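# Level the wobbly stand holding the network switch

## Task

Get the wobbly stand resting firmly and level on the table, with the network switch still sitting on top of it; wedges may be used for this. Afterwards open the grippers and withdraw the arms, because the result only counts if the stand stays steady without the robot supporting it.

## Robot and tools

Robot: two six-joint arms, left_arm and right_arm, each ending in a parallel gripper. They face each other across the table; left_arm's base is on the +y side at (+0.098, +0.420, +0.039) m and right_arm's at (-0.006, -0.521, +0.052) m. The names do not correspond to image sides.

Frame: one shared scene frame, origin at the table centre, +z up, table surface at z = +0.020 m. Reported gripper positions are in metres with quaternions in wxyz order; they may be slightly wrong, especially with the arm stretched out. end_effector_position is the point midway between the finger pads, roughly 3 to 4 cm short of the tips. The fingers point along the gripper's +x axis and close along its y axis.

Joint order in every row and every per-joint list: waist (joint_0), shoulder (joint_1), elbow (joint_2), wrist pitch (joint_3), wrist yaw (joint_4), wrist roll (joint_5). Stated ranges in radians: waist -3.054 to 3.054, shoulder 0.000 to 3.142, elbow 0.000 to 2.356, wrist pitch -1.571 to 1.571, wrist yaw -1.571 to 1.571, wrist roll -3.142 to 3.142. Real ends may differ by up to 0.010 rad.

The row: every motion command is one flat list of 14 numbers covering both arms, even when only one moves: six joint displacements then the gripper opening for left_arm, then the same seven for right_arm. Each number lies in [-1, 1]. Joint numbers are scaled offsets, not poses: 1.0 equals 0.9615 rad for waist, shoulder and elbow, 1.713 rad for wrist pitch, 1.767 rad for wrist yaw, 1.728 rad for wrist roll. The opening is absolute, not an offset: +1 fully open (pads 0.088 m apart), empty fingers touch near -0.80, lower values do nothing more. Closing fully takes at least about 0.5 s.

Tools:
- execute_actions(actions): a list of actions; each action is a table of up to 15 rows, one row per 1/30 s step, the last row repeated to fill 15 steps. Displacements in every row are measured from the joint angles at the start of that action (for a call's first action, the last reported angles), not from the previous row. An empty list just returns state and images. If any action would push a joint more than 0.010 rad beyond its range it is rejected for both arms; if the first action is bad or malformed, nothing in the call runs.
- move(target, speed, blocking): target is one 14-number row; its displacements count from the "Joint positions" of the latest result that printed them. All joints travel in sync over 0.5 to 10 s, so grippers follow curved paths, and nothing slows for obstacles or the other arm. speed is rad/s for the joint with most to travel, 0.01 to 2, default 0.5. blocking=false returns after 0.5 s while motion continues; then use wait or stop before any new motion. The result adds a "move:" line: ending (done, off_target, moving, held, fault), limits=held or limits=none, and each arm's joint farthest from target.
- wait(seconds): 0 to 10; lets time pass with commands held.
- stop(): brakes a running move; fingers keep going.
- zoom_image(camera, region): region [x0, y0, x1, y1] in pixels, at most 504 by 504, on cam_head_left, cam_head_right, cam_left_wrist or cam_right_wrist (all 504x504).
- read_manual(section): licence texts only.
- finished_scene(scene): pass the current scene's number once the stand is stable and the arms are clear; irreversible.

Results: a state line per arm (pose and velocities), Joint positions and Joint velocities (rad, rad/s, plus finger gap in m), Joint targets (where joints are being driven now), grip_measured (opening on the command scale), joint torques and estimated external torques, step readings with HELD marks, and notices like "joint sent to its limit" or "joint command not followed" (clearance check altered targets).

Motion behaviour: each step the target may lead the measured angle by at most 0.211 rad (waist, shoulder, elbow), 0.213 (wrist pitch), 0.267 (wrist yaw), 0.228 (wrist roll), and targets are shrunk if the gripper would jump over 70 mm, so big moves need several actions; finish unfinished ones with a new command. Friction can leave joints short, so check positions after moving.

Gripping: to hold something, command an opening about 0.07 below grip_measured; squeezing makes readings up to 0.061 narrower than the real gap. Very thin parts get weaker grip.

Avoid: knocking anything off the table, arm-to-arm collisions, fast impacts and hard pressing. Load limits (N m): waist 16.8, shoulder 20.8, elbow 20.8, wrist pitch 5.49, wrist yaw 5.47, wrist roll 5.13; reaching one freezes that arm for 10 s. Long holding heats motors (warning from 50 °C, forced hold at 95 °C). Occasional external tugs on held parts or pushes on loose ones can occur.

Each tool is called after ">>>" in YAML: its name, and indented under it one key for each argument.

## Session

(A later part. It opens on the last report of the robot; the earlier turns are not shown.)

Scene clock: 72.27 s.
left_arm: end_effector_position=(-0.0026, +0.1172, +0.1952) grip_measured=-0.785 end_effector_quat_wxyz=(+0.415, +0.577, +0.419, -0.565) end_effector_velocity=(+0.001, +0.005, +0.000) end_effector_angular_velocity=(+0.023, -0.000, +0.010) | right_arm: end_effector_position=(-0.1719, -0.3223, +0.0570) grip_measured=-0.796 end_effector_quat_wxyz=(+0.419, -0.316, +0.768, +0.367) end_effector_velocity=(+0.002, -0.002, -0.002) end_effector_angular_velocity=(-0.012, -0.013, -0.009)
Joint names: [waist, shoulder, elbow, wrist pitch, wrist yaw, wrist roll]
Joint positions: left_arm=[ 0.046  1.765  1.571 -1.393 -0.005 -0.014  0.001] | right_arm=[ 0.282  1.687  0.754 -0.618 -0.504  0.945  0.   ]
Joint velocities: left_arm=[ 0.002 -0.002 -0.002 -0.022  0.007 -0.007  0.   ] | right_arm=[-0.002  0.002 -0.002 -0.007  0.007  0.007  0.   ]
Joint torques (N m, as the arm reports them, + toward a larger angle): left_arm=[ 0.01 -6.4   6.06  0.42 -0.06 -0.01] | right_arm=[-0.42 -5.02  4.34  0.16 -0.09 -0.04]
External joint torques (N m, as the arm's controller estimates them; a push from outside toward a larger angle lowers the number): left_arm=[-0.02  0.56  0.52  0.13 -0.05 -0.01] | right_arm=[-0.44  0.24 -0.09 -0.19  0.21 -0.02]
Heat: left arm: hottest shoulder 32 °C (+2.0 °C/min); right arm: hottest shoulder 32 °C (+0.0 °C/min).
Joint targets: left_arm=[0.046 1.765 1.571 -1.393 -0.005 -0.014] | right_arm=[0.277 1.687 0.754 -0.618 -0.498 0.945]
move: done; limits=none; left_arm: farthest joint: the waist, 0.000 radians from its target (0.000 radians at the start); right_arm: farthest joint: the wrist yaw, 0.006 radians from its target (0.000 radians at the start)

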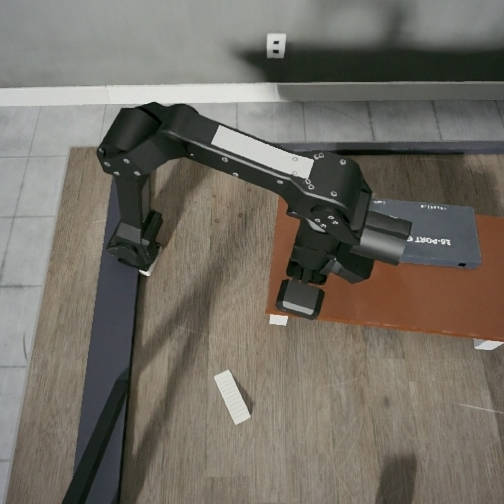

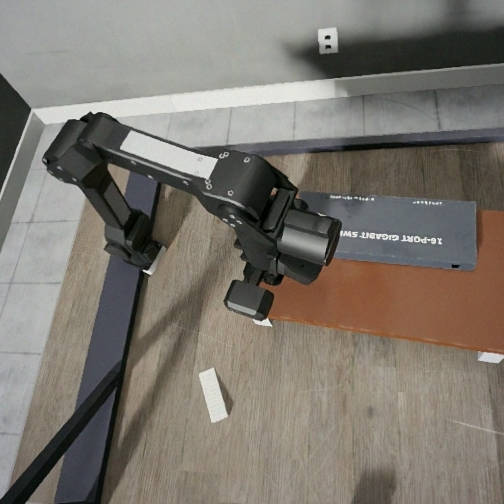

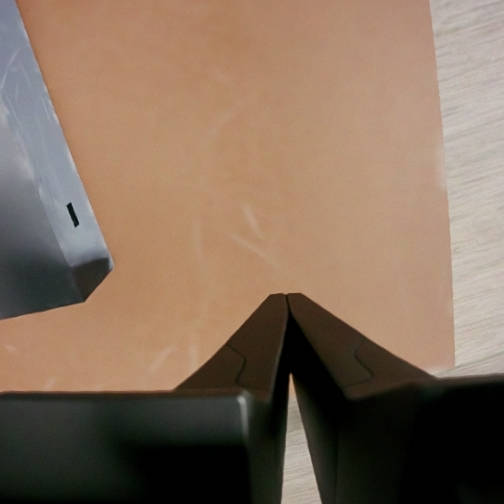

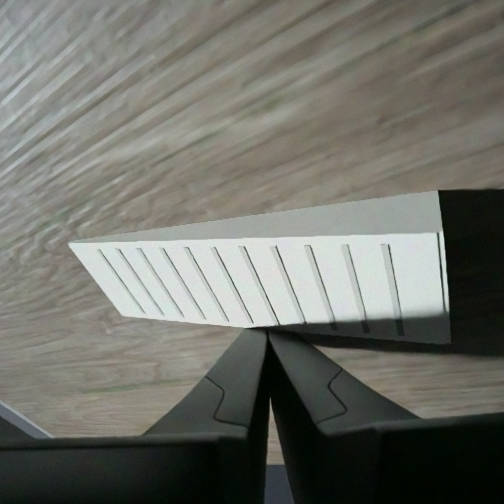

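>>> move:
  target: [0,0,0,0,0,0,-1,0.05,-0.2,0.1,-0.147,0,0.5,0.3]
  speed: 0.8

>>> move:
  target: [0,0,0,0,0,0,-1,0.187,0.058,0,0,0.285,0.54,0.3]
  speed: 0.8

Scene clock: 76.67 s.
left_arm: end_effector_position=(-0.0026, +0.1172, +0.1952) grip_measured=-0.785 end_effector_quat_wxyz=(+0.415, +0.577, +0.419, -0.565) end_effector_velocity=(+0.001, +0.002, +0.000) end_effector_angular_velocity=(+0.004, -0.010, +0.019) | right_arm: end_effector_position=(-0.1773, -0.3373, +0.1158) grip_measured=+0.297 end_effector_quat_wxyz=(+0.509, -0.127, +0.851, +0.033) end_effector_velocity=(+0.000, -0.004, -0.001) end_effector_angular_velocity=(-0.017, -0.000, -0.004)
Joint names: [waist, shoulder, elbow, wrist pitch, wrist yaw, wrist roll]
Joint positions: left_arm=[ 0.046  1.765  1.571 -1.393 -0.005 -0.014  0.001] | right_arm=[ 0.327  1.505  0.842 -0.867 -0.506  1.804  0.054]
Joint velocities: left_arm=[-0.002 -0.002 -0.002 -0.007 -0.007 -0.022 -0.   ] | right_arm=[ 0.002 -0.002 -0.007 -0.007 -0.007  0.007 -0.   ]
Joint torques (N m, as the arm reports them, + toward a larger angle): left_arm=[ 0.03 -6.45  6.02  0.39 -0.08 -0.04] | right_arm=[ 0.23 -5.6   6.12 -0.01 -0.22  0.13]
External joint torques (N m, as the arm's controller estimates them; a push from outside toward a larger angle lowers the number): left_arm=[ 0.02  0.5   0.45  0.07 -0.07 -0.04] | right_arm=[ 0.22 -0.97  1.01 -0.34  0.05  0.13]
Heat: left arm: hottest shoulder 32 °C (+1.0 °C/min); right arm: hottest shoulder 32 °C (-1.0 °C/min).
Joint targets: left_arm=[0.046 1.765 1.571 -1.393 -0.005 -0.014] | right_arm=[0.330 1.495 0.850 -0.869 -0.504 1.809]
move: off_target (right_arm); limits=none; left_arm: farthest joint: the waist, 0.000 radians from its target (0.000 radians at the start); right_arm: farthest joint: the shoulder, 0.011 radians from its target (0.192 radians at the start)

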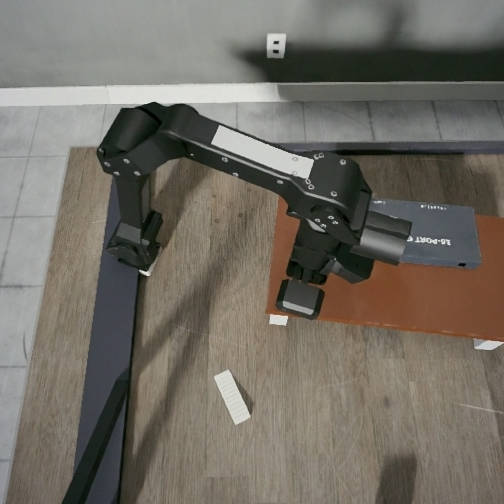

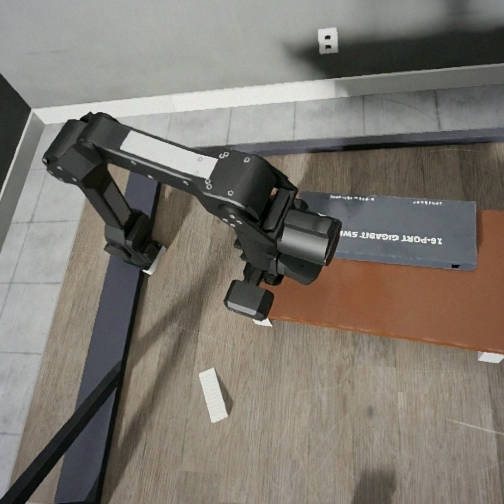

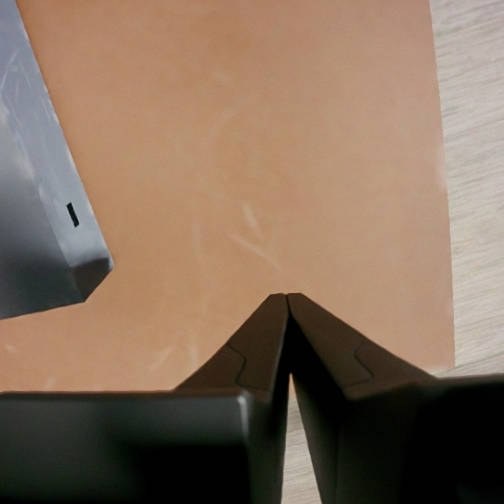

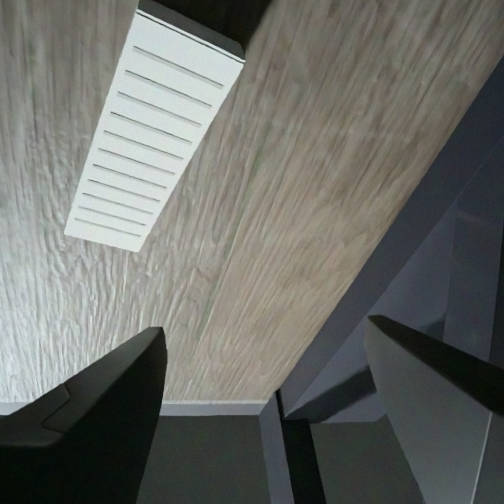

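Scene clock: 78.47 s.
left_arm: end_effector_position=(-0.0026, +0.1172, +0.1952) grip_measured=-0.785 end_effector_quat_wxyz=(+0.415, +0.577, +0.419, -0.565) end_effector_velocity=(+0.001, +0.002, -0.001) end_effector_angular_velocity=(+0.009, -0.011, +0.005) | right_arm: end_effector_position=(-0.1475, -0.3294, +0.0866) grip_measured=+0.297 end_effector_quat_wxyz=(+0.684, +0.181, +0.682, -0.187) end_effector_velocity=(-0.000, -0.001, -0.001) end_effector_angular_velocity=(-0.002, +0.007, -0.010)
Joint names: [waist, shoulder, elbow, wrist pitch, wrist yaw, wrist roll]
Joint positions: left_arm=[ 0.046  1.765  1.571 -1.393 -0.005 -0.014  0.001] | right_arm=[ 0.504  1.553  0.842 -0.867 -0.004  2.732  0.054]
Joint velocities: left_arm=[-0.002  0.002 -0.002 -0.007 -0.007 -0.007  0.   ] | right_arm=[-0.002 -0.002 -0.007  0.007 -0.007  0.007 -0.   ]
Joint torques (N m, as the arm reports them, + toward a larger angle): left_arm=[-0.02 -6.47  6.14  0.42 -0.07  0.  ] | right_arm=[ 0.23 -3.65  4.87  0.02  0.11  0.14]
External joint torques (N m, as the arm's controller estimates them; a push from outside toward a larger angle lowers the number): left_arm=[-0.03  0.46  0.61  0.13 -0.05  0.  ] | right_arm=[ 0.24  1.09 -0.02 -0.19  0.08  0.14]
Heat: left arm: hottest shoulder 32 °C (+1.0 °C/min); right arm: hottest shoulder 32 °C (-2.0 °C/min).
Joint targets: left_arm=[0.046 1.765 1.571 -1.393 -0.005 -0.014] | right_arm=[0.507 1.561 0.842 -0.867 -0.002 2.737]
move: done; limits=none; left_arm: farthest joint: the waist, 0.000 radians from its target (0.000 radians at the start); right_arm: farthest joint: the shoulder, 0.008 radians from its target (0.056 radians at the start)

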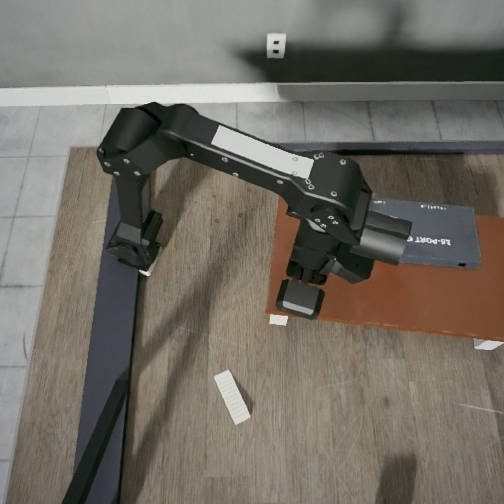

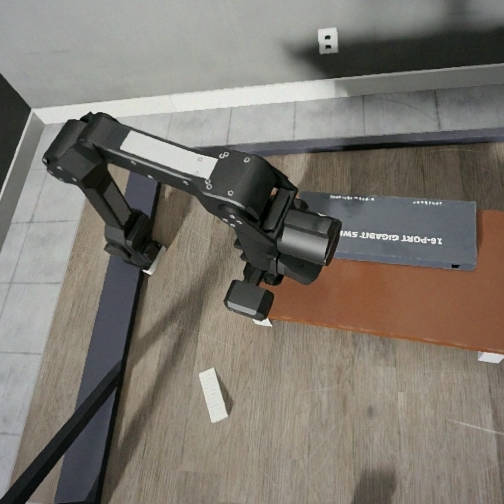

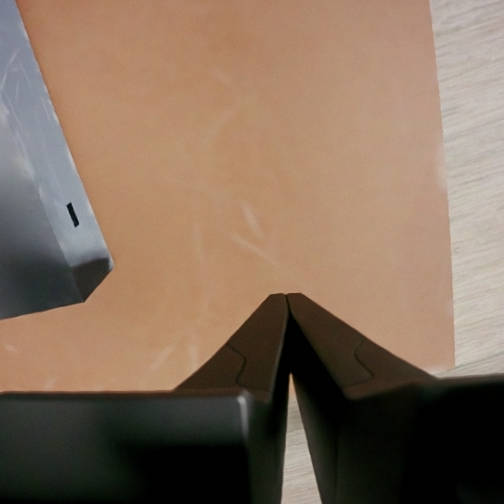

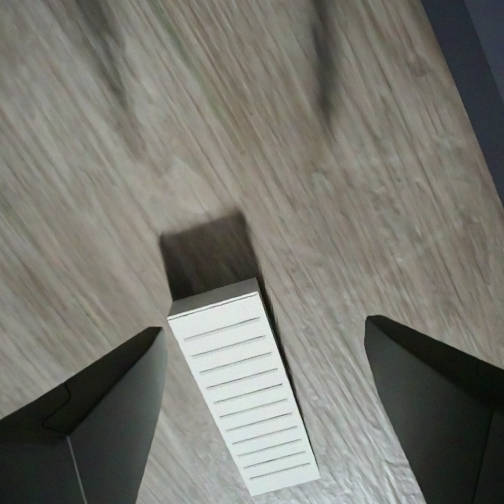

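>>> move:
  target: [0,0,0,0,0,0,-1,-0.03,0.132,0.019,0.068,0,-0.18,0.3]
  speed: 0.3

>>> execute_actions:
  actions:
    - [[0,0,0,0,0,0,-1,0,0,0,0,0,0,-0.8]]
    - [[0,0,0,0,0,0,-1,0,0,0,0,0,0,-0.8]]

Scene clock: 82.60 s.
left_arm: end_effector_position=(-0.0026, +0.1172, +0.1952) grip_measured=-0.785 end_effector_quat_wxyz=(+0.415, +0.577, +0.419, -0.565) end_effector_velocity=(-0.000, +0.003, -0.001) end_effector_angular_velocity=(+0.009, -0.011, -0.000) | right_arm: end_effector_position=(-0.1535, -0.3104, +0.0620) grip_measured=+0.297 end_effector_quat_wxyz=(+0.700, +0.085, +0.703, -0.089) end_effector_velocity=(-0.002, +0.002, +0.001) end_effector_angular_velocity=(+0.006, +0.013, +0.005)
Joint names: [waist, shoulder, elbow, wrist pitch, wrist yaw, wrist roll]
Joint positions: left_arm=[ 0.046  1.765  1.571 -1.393 -0.005 -0.014  0.001] | right_arm=[ 0.478  1.67   0.852 -0.753 -0.006  2.426  0.054]
Joint velocities: left_arm=[-0.007 -0.002 -0.007 -0.007 -0.007 -0.007 -0.   ] | right_arm=[-0.002 -0.002  0.002  0.007 -0.007 -0.007  0.   ]
Joint torques (N m, as the arm reports them, + toward a larger angle): left_arm=[ 0.06 -6.32  6.09  0.38 -0.09 -0.03] | right_arm=[-0.23 -4.15  5.55  0.21  0.11 -0.17]
External joint torques (N m, as the arm's controller estimates them; a push from outside toward a larger angle lowers the number): left_arm=[ 0.09  0.6   0.55  0.07 -0.08 -0.03] | right_arm=[-0.24  1.26  0.84 -0.03  0.08 -0.17]
Heat: left arm: hottest shoulder 32 °C (+0.0 °C/min); right arm: hottest shoulder 32 °C (-2.0 °C/min).
Joint targets: left_arm=[0.046 1.765 1.571 -1.393 -0.005 -0.014] | right_arm=[0.475 1.679 0.860 -0.751 -0.004 2.421]
move: done; limits=none; left_arm: farthest joint: the waist, 0.000 radians from its target (0.000 radians at the start); right_arm: farthest joint: the shoulder, 0.010 radians from its target (0.127 radians at the start)

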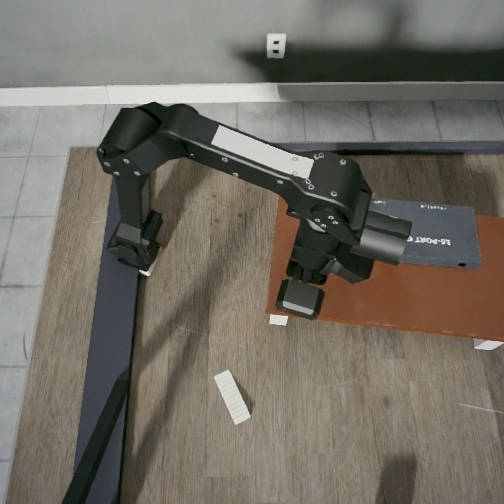

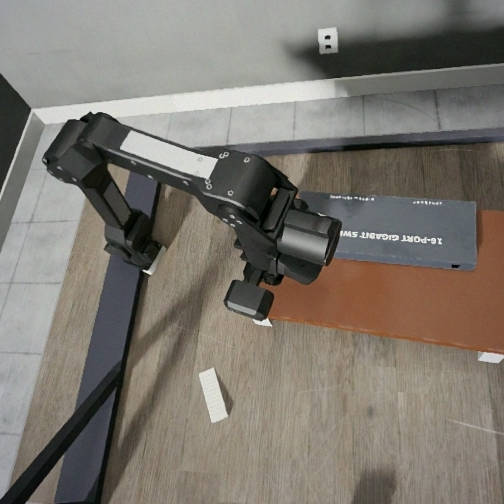

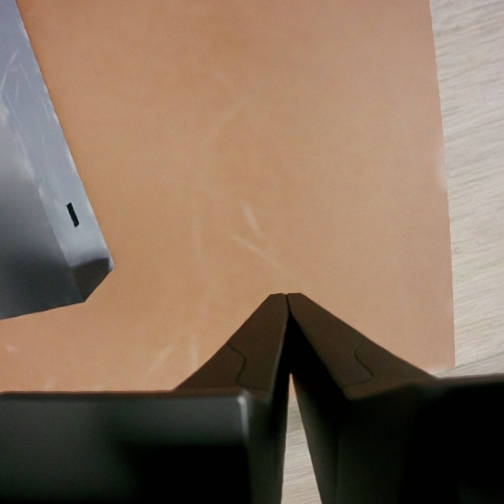

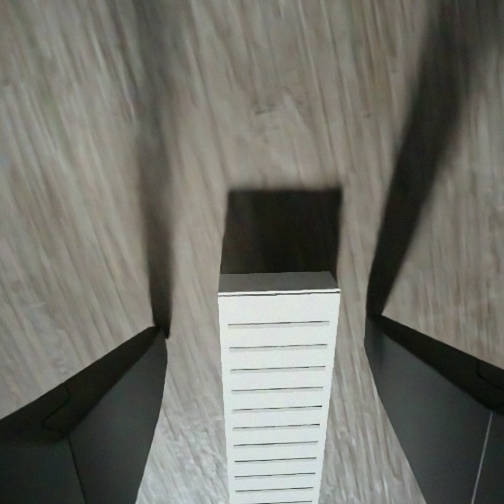

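Scene clock: 83.60 s.
left_arm: end_effector_position=(-0.0026, +0.1172, +0.1952) grip_measured=-0.785 end_effector_quat_wxyz=(+0.415, +0.577, +0.419, -0.565) end_effector_velocity=(+0.002, +0.006, -0.001) end_effector_angular_velocity=(+0.023, -0.015, -0.010) | right_arm: end_effector_position=(-0.1535, -0.3105, +0.0620) grip_measured=-0.275 end_effector_quat_wxyz=(+0.700, +0.085, +0.703, -0.089) end_effector_velocity=(+0.003, -0.001, -0.001) end_effector_angular_velocity=(-0.006, -0.013, +0.005)
Joint names: [waist, shoulder, elbow, wrist pitch, wrist yaw, wrist roll]
Joint positions: left_arm=[ 0.046  1.765  1.571 -1.393 -0.005 -0.014  0.001] | right_arm=[ 0.478  1.67   0.852 -0.754 -0.006  2.426  0.026]
Joint velocities: left_arm=[-0.002 -0.002 -0.007 -0.022 -0.007  0.007 -0.   ] | right_arm=[-0.002  0.002 -0.002 -0.007  0.007 -0.007  0.   ]
Joint torques (N m, as the arm reports them, + toward a larger angle): left_arm=[-0.02 -6.51  6.09  0.37 -0.04  0.  ] | right_arm=[ 0.   -5.1   4.59  0.04  0.04 -0.03]
External joint torques (N m, as the arm's controller estimates them; a push from outside toward a larger angle lowers the number): left_arm=[-0.02  0.53  0.53  0.09 -0.03  0.  ] | right_arm=[ 0.01  0.24 -0.01 -0.17  0.   -0.03]
External joint torques at the end of the 1st action: left_arm=[ 0.11  0.66  0.36  0.08 -0.08 -0.02] | right_arm=[-0.01  0.27 -0.09 -0.16  0.01 -0.02]
Heat: left arm: hottest shoulder 32 °C (+0.0 °C/min); right arm: hottest shoulder 32 °C (-2.0 °C/min).
Joint targets: left_arm=[0.046 1.765 1.571 -1.393 -0.005 -0.014] | right_arm=[0.478 1.670 0.852 -0.754 -0.006 2.426]
Step readings (joint positions; steps 1 to 15: 1st action; 16 to 30: 2nd action):
0: left_arm=[0.046 1.765 1.571 -1.393 -0.005 -0.014] | right_arm=[0.478 1.670 0.852 -0.753 -0.006 2.426]
1: left_arm=[0.046 1.765 1.571 -1.393 -0.005 -0.014] | right_arm=[0.478 1.670 0.852 -0.753 -0.006 2.426]
2: left_arm=[0.046 1.765 1.571 -1.393 -0.005 -0.014] | right_arm=[0.478 1.670 0.852 -0.753 -0.006 2.426]
4: left_arm=[0.046 1.765 1.571 -1.393 -0.005 -0.014] | right_arm=[0.478 1.670 0.852 -0.753 -0.006 2.426]
8: left_arm=[0.046 1.765 1.571 -1.393 -0.005 -0.014] | right_arm=[0.478 1.670 0.852 -0.754 -0.006 2.426]
15: left_arm=[0.046 1.765 1.571 -1.393 -0.005 -0.014] | right_arm=[0.478 1.670 0.852 -0.754 -0.006 2.426]
16: left_arm=[0.046 1.765 1.571 -1.393 -0.005 -0.014] | right_arm=[0.478 1.670 0.852 -0.754 -0.006 2.426]
17: left_arm=[0.046 1.765 1.571 -1.393 -0.005 -0.014] | right_arm=[0.478 1.670 0.852 -0.754 -0.006 2.426]
19: left_arm=[0.046 1.765 1.571 -1.393 -0.005 -0.014] | right_arm=[0.478 1.670 0.852 -0.754 -0.006 2.426]
23: left_arm=[0.046 1.765 1.571 -1.393 -0.005 -0.014] | right_arm=[0.478 1.670 0.852 -0.754 -0.006 2.426]
30: Joint positions above

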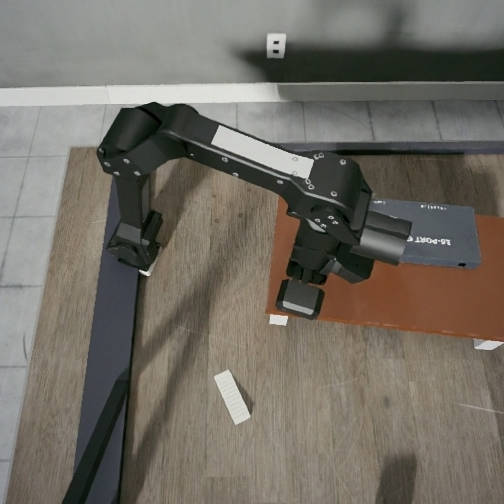

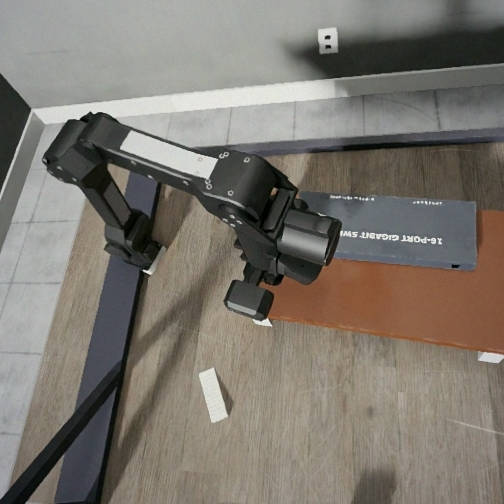

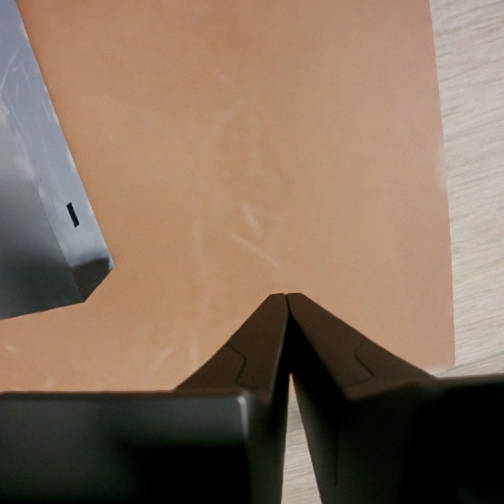

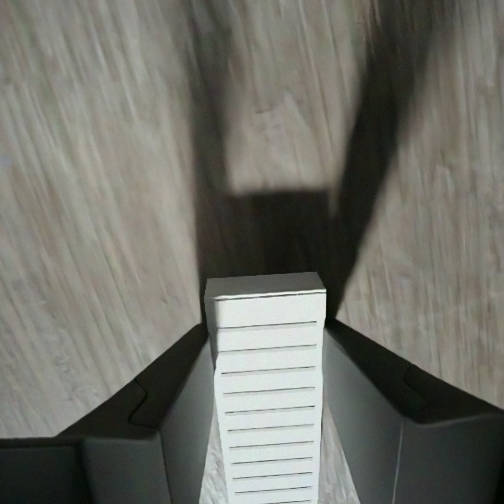

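>>> move:
  target: [0,0,0,0,0,0,-1,0,-0.385,0.362,-0.418,0,-0.495,-0.8]
  speed: 0.8

>>> move:
  target: [0,0,0,0,0,0,-1,-0.8,0,0,0,0,0,-0.8]
  speed: 1

>>> move:
  target: [0,0,0,0,0,0,-1,-0.79,0,0,0,0,0,-0.8]
  speed: 1

Scene clock: 88.00 s.
left_arm: end_effector_position=(-0.0026, +0.1172, +0.1952) grip_measured=-0.785 end_effector_quat_wxyz=(+0.415, +0.577, +0.419, -0.565) end_effector_velocity=(+0.001, +0.001, +0.001) end_effector_angular_velocity=(-0.000, -0.008, +0.005) | right_arm: end_effector_position=(-0.1200, -0.3585, +0.2231) grip_measured=-0.275 end_effector_quat_wxyz=(+0.674, -0.215, +0.676, +0.205) end_effector_velocity=(-0.001, -0.003, -0.000) end_effector_angular_velocity=(-0.019, +0.014, +0.005)
Joint names: [waist, shoulder, elbow, wrist pitch, wrist yaw, wrist roll]
Joint positions: left_arm=[ 0.046  1.765  1.571 -1.393 -0.005 -0.014  0.001] | right_arm=[ 0.478  1.308  1.191 -1.468 -0.006  1.575  0.026]
Joint velocities: left_arm=[-0.002 -0.002  0.002 -0.007 -0.007 -0.007 -0.   ] | right_arm=[-0.002 -0.002 -0.002 -0.007 -0.022 -0.007  0.   ]
Joint torques (N m, as the arm reports them, + toward a larger angle): left_arm=[ 0.03 -6.41  5.98  0.42 -0.06 -0.04] | right_arm=[-0.01 -4.24  6.59 -0.09  0.05 -0.15]
External joint torques (N m, as the arm's controller estimates them; a push from outside toward a larger angle lowers the number): left_arm=[ 0.04  0.63  0.39  0.13 -0.04 -0.04] | right_arm=[-0.02 -0.7   1.16 -0.33  0.   -0.15]
Heat: left arm: hottest shoulder 32 °C (+0.0 °C/min); right arm: hottest shoulder 32 °C (-1.0 °C/min).
Joint targets: left_arm=[0.046 1.765 1.571 -1.393 -0.005 -0.014] | right_arm=[0.478 1.300 1.200 -1.470 -0.006 1.570]
move: done; limits=none; left_arm: farthest joint: the waist, 0.000 radians from its target (0.000 radians at the start); right_arm: farthest joint: the elbow, 0.009 radians from its target (0.348 radians at the start)

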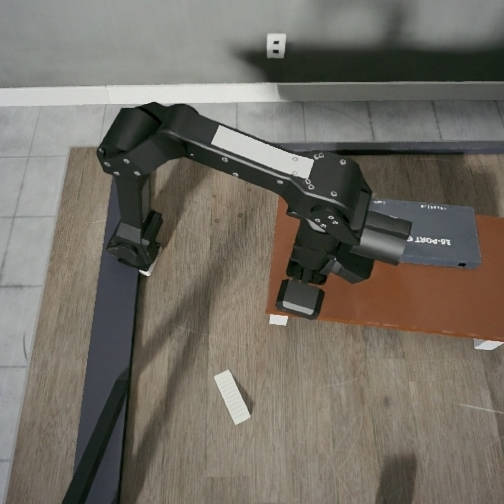

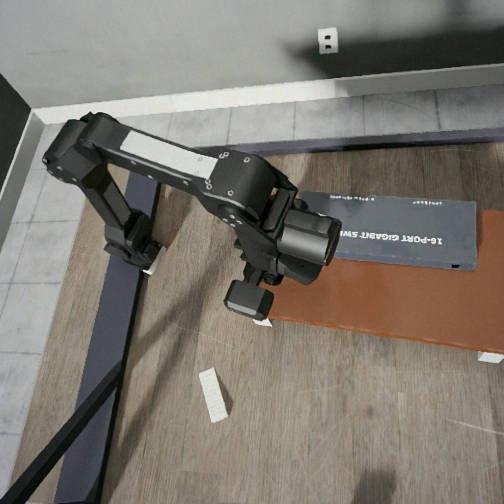

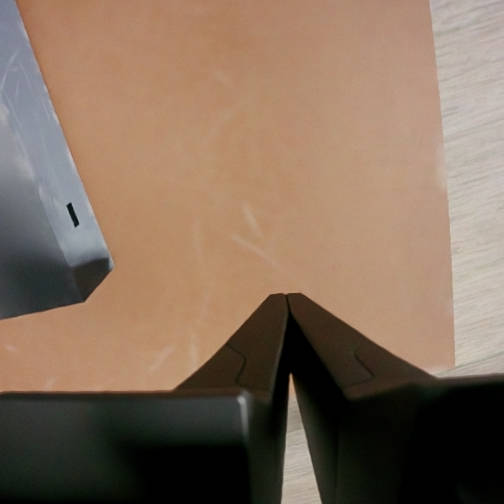

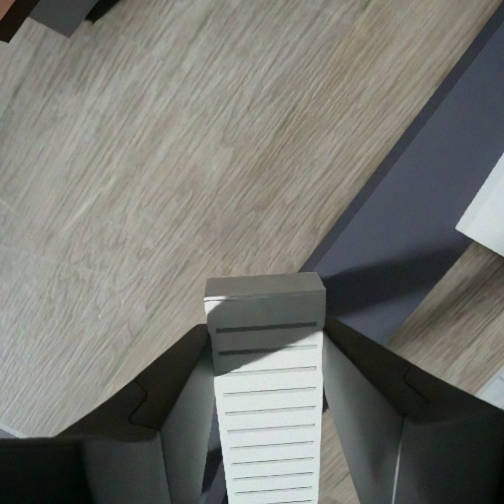

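Scene clock: 89.43 s.
left_arm: end_effector_position=(-0.0026, +0.1172, +0.1952) grip_measured=-0.785 end_effector_quat_wxyz=(+0.415, +0.577, +0.419, -0.565) end_effector_velocity=(+0.001, +0.001, +0.001) end_effector_angular_velocity=(-0.000, -0.008, +0.005) | right_arm: end_effector_position=(+0.0246, -0.3247, +0.2231) grip_measured=-0.275 end_effector_quat_wxyz=(+0.702, +0.053, +0.707, -0.062) end_effector_velocity=(+0.000, -0.002, -0.000) end_effector_angular_velocity=(-0.006, +0.009, +0.015)
Joint names: [waist, shoulder, elbow, wrist pitch, wrist yaw, wrist roll]
Joint positions: left_arm=[ 0.046  1.765  1.571 -1.393 -0.005 -0.014  0.001] | right_arm=[-0.288  1.308  1.191 -1.468 -0.006  1.575  0.026]
Joint velocities: left_arm=[-0.002 -0.002  0.002 -0.007 -0.007 -0.007 -0.   ] | right_arm=[-0.007 -0.002 -0.002 -0.007 -0.007 -0.022 -0.   ]
Joint torques (N m, as the arm reports them, + toward a larger angle): left_arm=[ 0.01 -6.37  6.11  0.41 -0.07 -0.03] | right_arm=[-0.14 -3.46  5.49  0.07  0.05 -0.03]
External joint torques (N m, as the arm's controller estimates them; a push from outside toward a larger angle lowers the number): left_arm=[ 0.01  0.65  0.49  0.09 -0.05 -0.03] | right_arm=[-0.13  0.04  0.07 -0.2  -0.01 -0.03]
Heat: left arm: hottest shoulder 32 °C (+0.0 °C/min); right arm: hottest shoulder 32 °C (-1.0 °C/min).
Joint targets: left_arm=[0.046 1.765 1.571 -1.393 -0.005 -0.014] | right_arm=[-0.291 1.308 1.191 -1.468 -0.007 1.575]
move: done; limits=none; left_arm: farthest joint: the waist, 0.000 radians from its target (0.000 radians at the start); right_arm: farthest joint: the waist, 0.003 radians from its target (0.769 radians at the start)

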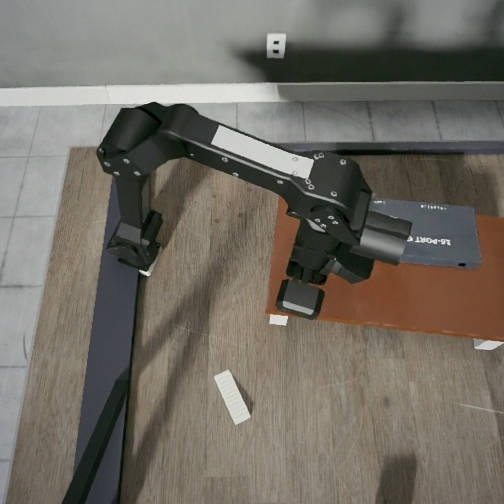

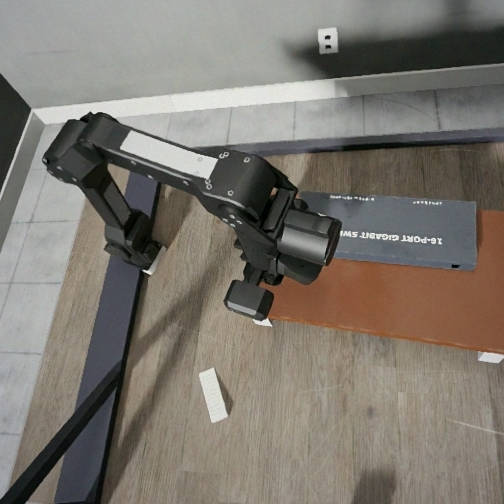

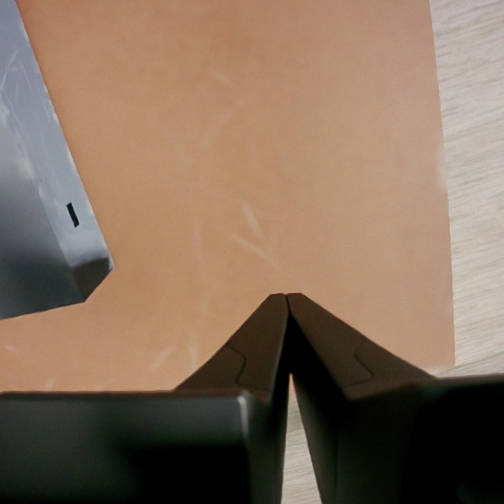

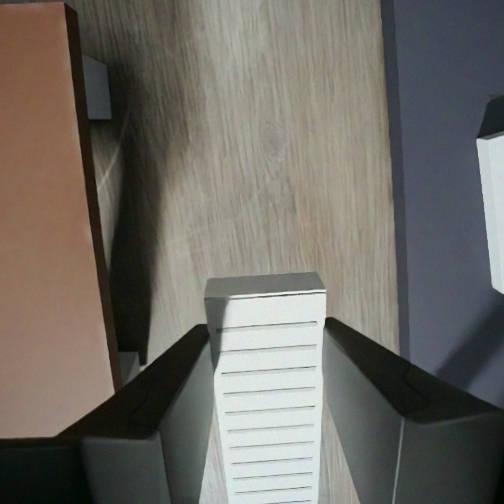

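Scene clock: 90.83 s.
left_arm: end_effector_position=(-0.0026, +0.1172, +0.1952) grip_measured=-0.785 end_effector_quat_wxyz=(+0.415, +0.577, +0.419, -0.565) end_effector_velocity=(+0.002, -0.002, -0.001) end_effector_angular_velocity=(-0.009, -0.020, +0.005) | right_arm: end_effector_position=(+0.1511, -0.3991, +0.2231) grip_measured=-0.275 end_effector_quat_wxyz=(+0.630, +0.310, +0.638, -0.317) end_effector_velocity=(-0.002, -0.001, -0.001) end_effector_angular_velocity=(-0.001, +0.014, +0.019)
Joint names: [waist, shoulder, elbow, wrist pitch, wrist yaw, wrist roll]
Joint positions: left_arm=[ 0.046  1.765  1.571 -1.393 -0.005 -0.014  0.001] | right_arm=[-1.045  1.308  1.191 -1.468 -0.006  1.575  0.026]
Joint velocities: left_arm=[-0.002  0.002 -0.002  0.007 -0.022 -0.007 -0.   ] | right_arm=[-0.002  0.002 -0.002 -0.007 -0.007 -0.022  0.   ]
Joint torques (N m, as the arm reports them, + toward a larger angle): left_arm=[ 0.06 -6.4   6.02  0.42 -0.06  0.  ] | right_arm=[-0.26 -3.46  5.49  0.07  0.05 -0.02]
External joint torques (N m, as the arm's controller estimates them; a push from outside toward a larger angle lowers the number): left_arm=[ 0.01  0.56  0.46  0.11 -0.04  0.  ] | right_arm=[-0.29  0.08  0.03 -0.19  0.   -0.02]
Heat: left arm: hottest shoulder 32 °C (+0.0 °C/min); right arm: hottest shoulder 32 °C (-1.0 °C/min).
Joint targets: left_arm=[0.046 1.765 1.571 -1.393 -0.005 -0.014] | right_arm=[-1.048 1.308 1.191 -1.468 -0.006 1.575]
move: done; limits=none; left_arm: farthest joint: the waist, 0.000 radians from its target (0.000 radians at the start); right_arm: farthest joint: the waist, 0.003 radians from its target (0.760 radians at the start)

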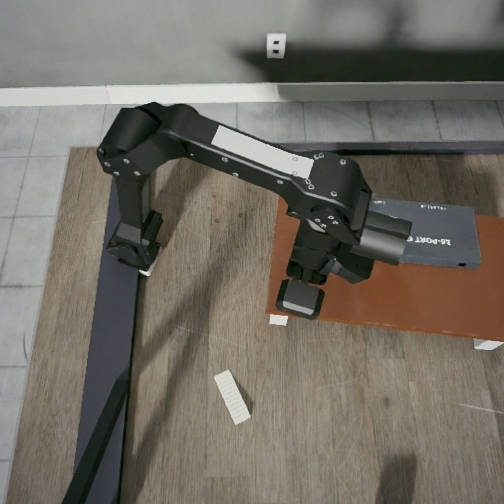

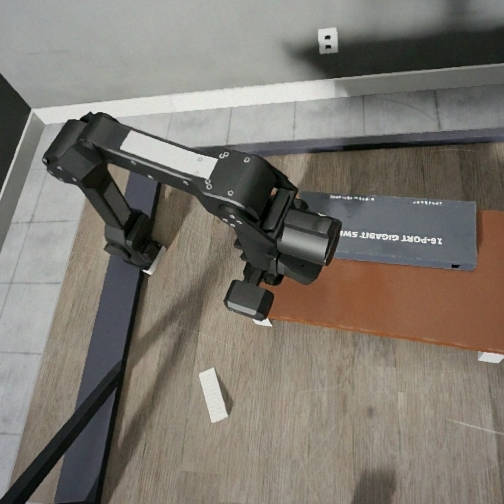

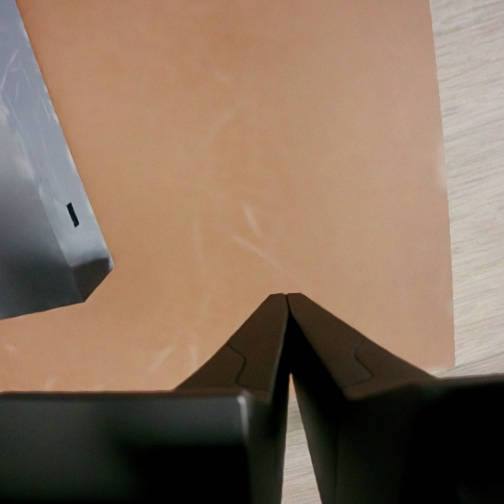

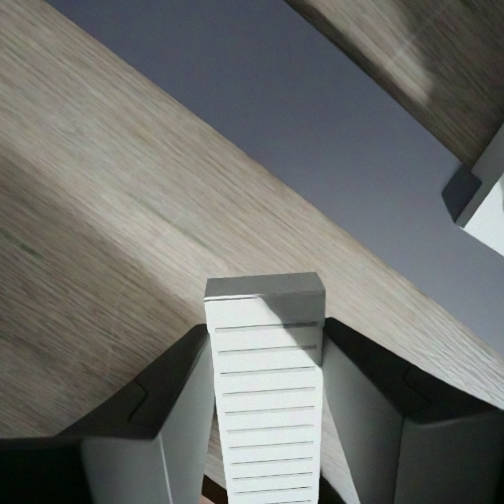

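>>> move:
  target: [0,0,-0.15,0.084,0,0,-1,0,0.5,-0.215,0.41,0,0,-0.8]
  speed: 0.5

>>> execute_actions:
  actions:
    - [[0,0.02,-0.06,0.03,0,0,-1,0,0,0,0,0,0,-0.8]]
    - [[0,0.05,-0.035,0.01,0,0,-1,0,0,0,0,0,0,-0.8]]
    - [[0,0.05,-0.035,0.01,0,0,-1,0.06,0,0,0,0,0,-0.8]]
    - [[0,0.05,-0.035,0.01,0,0,-1,0.06,0,0,0,0,0,-0.8]]
    - [[0,0.05,-0.035,0.01,0,0,-1,0.06,0,0,0,0,0,-0.8]]

Scene clock: 96.93 s.
left_arm: end_effector_position=(-0.0032, +0.1158, +0.1626) grip_measured=-0.785 end_effector_quat_wxyz=(+0.417, +0.574, +0.417, -0.568) end_effector_velocity=(+0.001, +0.005, +0.002) end_effector_angular_velocity=(+0.019, +0.002, -0.005) | right_arm: end_effector_position=(+0.2256, -0.3419, +0.0639) grip_measured=-0.275 end_effector_quat_wxyz=(+0.634, +0.319, +0.633, -0.308) end_effector_velocity=(+0.001, +0.001, +0.000) end_effector_angular_velocity=(+0.010, -0.001, -0.010)
Joint names: [waist, shoulder, elbow, wrist pitch, wrist yaw, wrist roll]
Joint positions: left_arm=[ 0.046  1.765  1.442 -1.254 -0.004 -0.014  0.001] | right_arm=[-1.045  1.778  0.989 -0.768 -0.006  1.575  0.026]
Joint velocities: left_arm=[ 0.002 -0.007 -0.002 -0.022  0.007  0.007  0.   ] | right_arm=[-0.002 -0.002 -0.002  0.007 -0.007  0.007  0.   ]
Joint torques (N m, as the arm reports them, + toward a larger angle): left_arm=[-0.03 -6.39  4.12  0.81 -0.09 -0.03] | right_arm=[ 0.   -4.89  4.12  0.3   0.05 -0.02]
External joint torques (N m, as the arm's controller estimates them; a push from outside toward a larger angle lowers the number): left_arm=[-0.01  0.68 -1.47  0.51 -0.09 -0.03] | right_arm=[-0.02  1.39 -0.69 -0.01  0.   -0.02]
Heat: left arm: hottest shoulder 32 °C (+0.0 °C/min); right arm: hottest shoulder 31 °C (-2.0 °C/min).
Joint targets: left_arm=[0.046 1.765 1.427 -1.249 -0.005 -0.014] | right_arm=[-1.045 1.788 0.984 -0.765 -0.006 1.575]
move: off_target (left_arm, right_arm); limits=none; left_arm: farthest joint: the elbow, 0.015 radians from its target (0.144 radians at the start); right_arm: farthest joint: the shoulder, 0.011 radians from its target (0.481 radians at the start)

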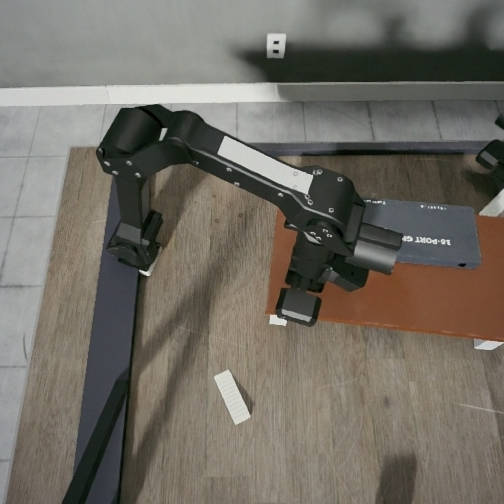

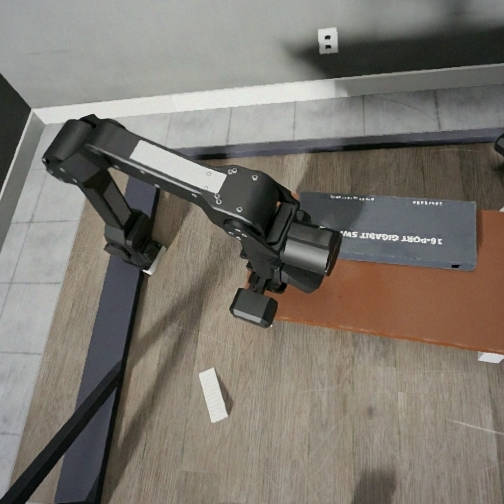

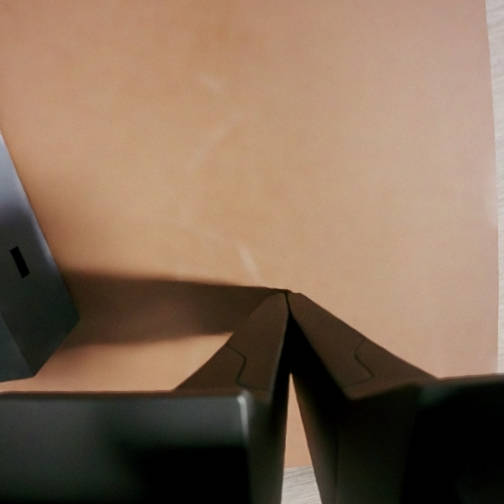

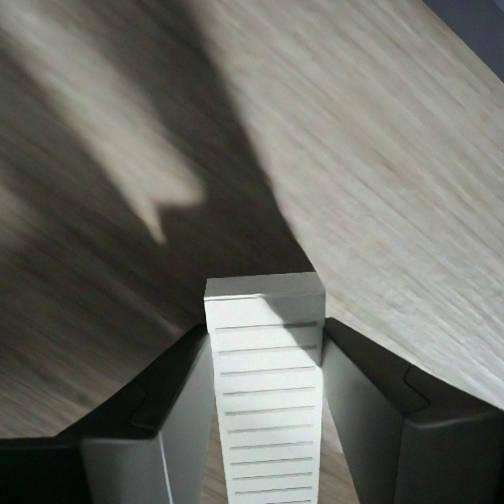

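Scene clock: 99.43 s.
left_arm: end_effector_position=(-0.0052, +0.1161, +0.1539) grip_measured=-0.785 end_effector_quat_wxyz=(+0.416, +0.570, +0.416, -0.573) end_effector_velocity=(-0.002, -0.000, +0.000) end_effector_angular_velocity=(-0.005, +0.009, +0.005) | right_arm: end_effector_position=(+0.1929, -0.3061, +0.0639) grip_measured=-0.275 end_effector_quat_wxyz=(+0.658, +0.265, +0.657, -0.255) end_effector_velocity=(-0.001, -0.000, +0.001) end_effector_angular_velocity=(+0.003, +0.007, +0.005)
Joint names: [waist, shoulder, elbow, wrist pitch, wrist yaw, wrist roll]
Joint positions: left_arm=[ 0.043  1.762  1.403 -1.21   0.003 -0.014  0.001] | right_arm=[-0.879  1.778  0.989 -0.768 -0.005  1.575  0.026]
Joint velocities: left_arm=[-0.002 -0.002 -0.002  0.007  0.007 -0.007  0.   ] | right_arm=[-0.002 -0.002  0.002 -0.007 -0.007 -0.007 -0.   ]
Joint torques (N m, as the arm reports them, + toward a larger angle): left_arm=[-0.02 -1.64  1.74  1.78 -0.08 -0.04] | right_arm=[ 0.18 -5.98  4.74  0.11  0.05 -0.02]
External joint torques (N m, as the arm's controller estimates them; a push from outside toward a larger angle lowers the number): left_arm=[ 0.03  5.31 -3.87  1.42 -0.08 -0.04] | right_arm=[ 0.19  0.37 -0.13 -0.21 -0.01 -0.02]
External joint torques at the end of the 1st action: left_arm=[ 0.31  2.91 -3.08  1.08 -0.27  0.01] | right_arm=[-0.02  0.24  0.02 -0.17  0.   -0.02]
External joint torques at the end of the 2nd action: left_arm=[ 0.03  5.3  -3.42  1.21 -0.08 -0.04] | right_arm=[ 0.02  0.37 -0.08 -0.19  0.   -0.02]
External joint torques at the end of the 3rd action: left_arm=[-0.05  5.19 -3.6   1.38 -0.06 -0.01] | right_arm=[ 0.19  0.34 -0.06 -0.19 -0.01 -0.02]
External joint torques at the end of the 4th action: left_arm=[ 0.08  5.18 -3.77  1.4  -0.04 -0.03] | right_arm=[ 0.2   0.33 -0.04 -0.18 -0.01 -0.02]
Heat: left arm: hottest shoulder 32 °C (+0.0 °C/min); right arm: hottest shoulder 32 °C (-1.0 °C/min).
Joint targets: left_arm=[0.043 1.810 1.370 -1.193 0.003 -0.014] | right_arm=[-0.876 1.778 0.989 -0.768 -0.005 1.575]
Step readings (joint positions; steps 1 to 15: 1st action; 16 to 30: 2nd action; 31 to 45: 3rd action; 46 to 60: 4th action; 61 to 75: 5th action):
0: left_arm=[0.046 1.765 1.442 -1.254 -0.004 -0.014] | right_arm=[-1.045 1.778 0.989 -0.768 -0.006 1.575]
1: left_arm=[0.046 1.765 1.436 -1.249 -0.004 -0.014] | right_arm=[-1.045 1.778 0.989 -0.768 -0.006 1.575]
2: left_arm=[0.046 1.764 1.427 -1.238 -0.000 -0.014] | right_arm=[-1.045 1.778 0.989 -0.768 -0.006 1.575]
4: left_arm=[0.044 1.764 1.417 -1.227 0.004 -0.014] | right_arm=[-1.045 1.778 0.989 -0.768 -0.006 1.575]
8: left_arm=[0.043 1.763 1.412 -1.217 0.002 -0.014] | right_arm=[-1.045 1.778 0.989 -0.768 -0.006 1.575]
15: left_arm=[0.043 1.762 1.410 -1.215 0.002 -0.014] | right_arm=[-1.045 1.778 0.989 -0.768 -0.006 1.575]
16: left_arm=[0.043 1.762 1.409 -1.215 0.002 -0.014] | right_arm=[-1.045 1.778 0.989 -0.768 -0.006 1.575]
17: left_arm=[0.043 1.762 1.408 -1.214 0.002 -0.014] | right_arm=[-1.045 1.778 0.989 -0.768 -0.006 1.575]
19: left_arm=[0.043 1.762 1.407 -1.213 0.002 -0.014] | right_arm=[-1.045 1.778 0.989 -0.768 -0.006 1.575]
23: left_arm=[0.043 1.762 1.407 -1.212 0.003 -0.014] | right_arm=[-1.045 1.778 0.989 -0.768 -0.006 1.575]
30: left_arm=[0.043 1.762 1.406 -1.212 0.003 -0.014] | right_arm=[-1.045 1.778 0.989 -0.768 -0.006 1.575]
31: left_arm=[0.043 1.762 1.406 -1.212 0.003 -0.014] | right_arm=[-1.042 1.778 0.989 -0.768 -0.004 1.575]
32: left_arm=[0.043 1.762 1.405 -1.211 0.003 -0.014] | right_arm=[-1.031 1.778 0.989 -0.768 -0.002 1.575]
34: left_arm=[0.043 1.762 1.405 -1.211 0.003 -0.014] | right_arm=[-1.006 1.778 0.989 -0.768 -0.005 1.575]
38: left_arm=[0.043 1.762 1.405 -1.211 0.003 -0.014] | right_arm=[-0.990 1.778 0.989 -0.768 -0.006 1.575]
45: left_arm=[0.043 1.762 1.405 -1.211 0.003 -0.014] | right_arm=[-0.990 1.778 0.989 -0.768 -0.006 1.575]
46: left_arm=[0.043 1.762 1.405 -1.210 0.003 -0.014] | right_arm=[-0.987 1.778 0.989 -0.768 -0.004 1.575]
47: left_arm=[0.043 1.762 1.404 -1.210 0.003 -0.014] | right_arm=[-0.975 1.778 0.989 -0.768 -0.002 1.575]
49: left_arm=[0.043 1.762 1.404 -1.210 0.003 -0.014] | right_arm=[-0.950 1.778 0.989 -0.768 -0.004 1.575]
53: left_arm=[0.043 1.762 1.404 -1.210 0.003 -0.014] | right_arm=[-0.934 1.778 0.989 -0.768 -0.006 1.575]
60: left_arm=[0.043 1.762 1.404 -1.210 0.003 -0.014] | right_arm=[-0.934 1.778 0.989 -0.768 -0.006 1.575]
61: left_arm=[0.043 1.762 1.404 -1.210 0.003 -0.014] | right_arm=[-0.932 1.778 0.989 -0.768 -0.004 1.575]
62: left_arm=[0.043 1.762 1.403 -1.210 0.003 -0.014] | right_arm=[-0.921 1.778 0.989 -0.768 -0.002 1.575]
64: left_arm=[0.043 1.762 1.403 -1.210 0.003 -0.014] | right_arm=[-0.895 1.778 0.989 -0.768 -0.004 1.575]
68: left_arm=[0.043 1.762 1.403 -1.210 0.003 -0.014] | right_arm=[-0.879 1.778 0.989 -0.768 -0.005 1.575]
75: Joint positions above

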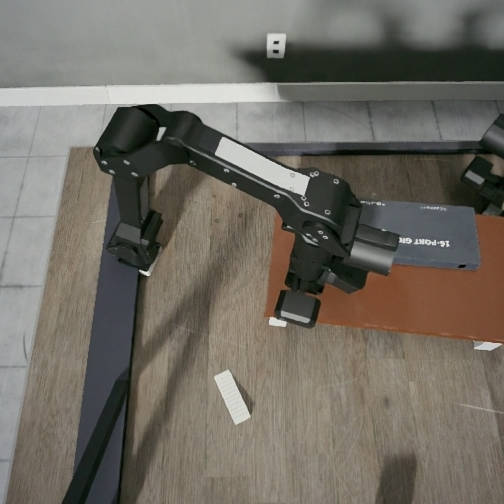

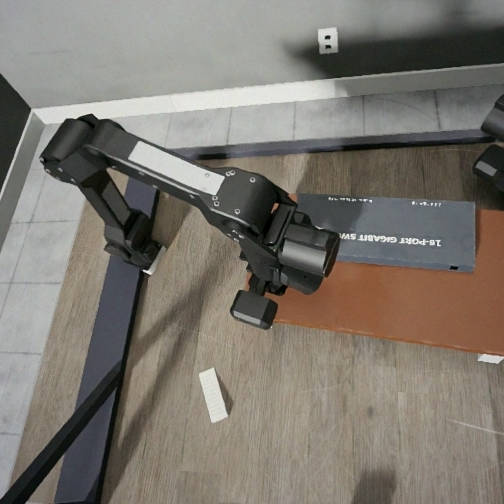

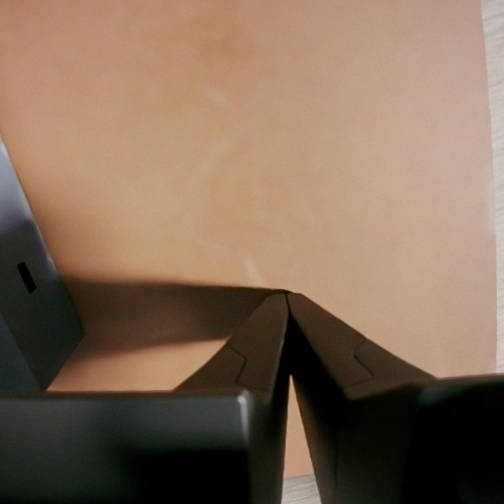

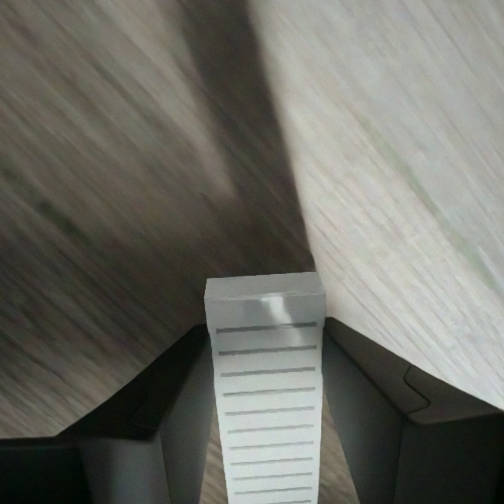

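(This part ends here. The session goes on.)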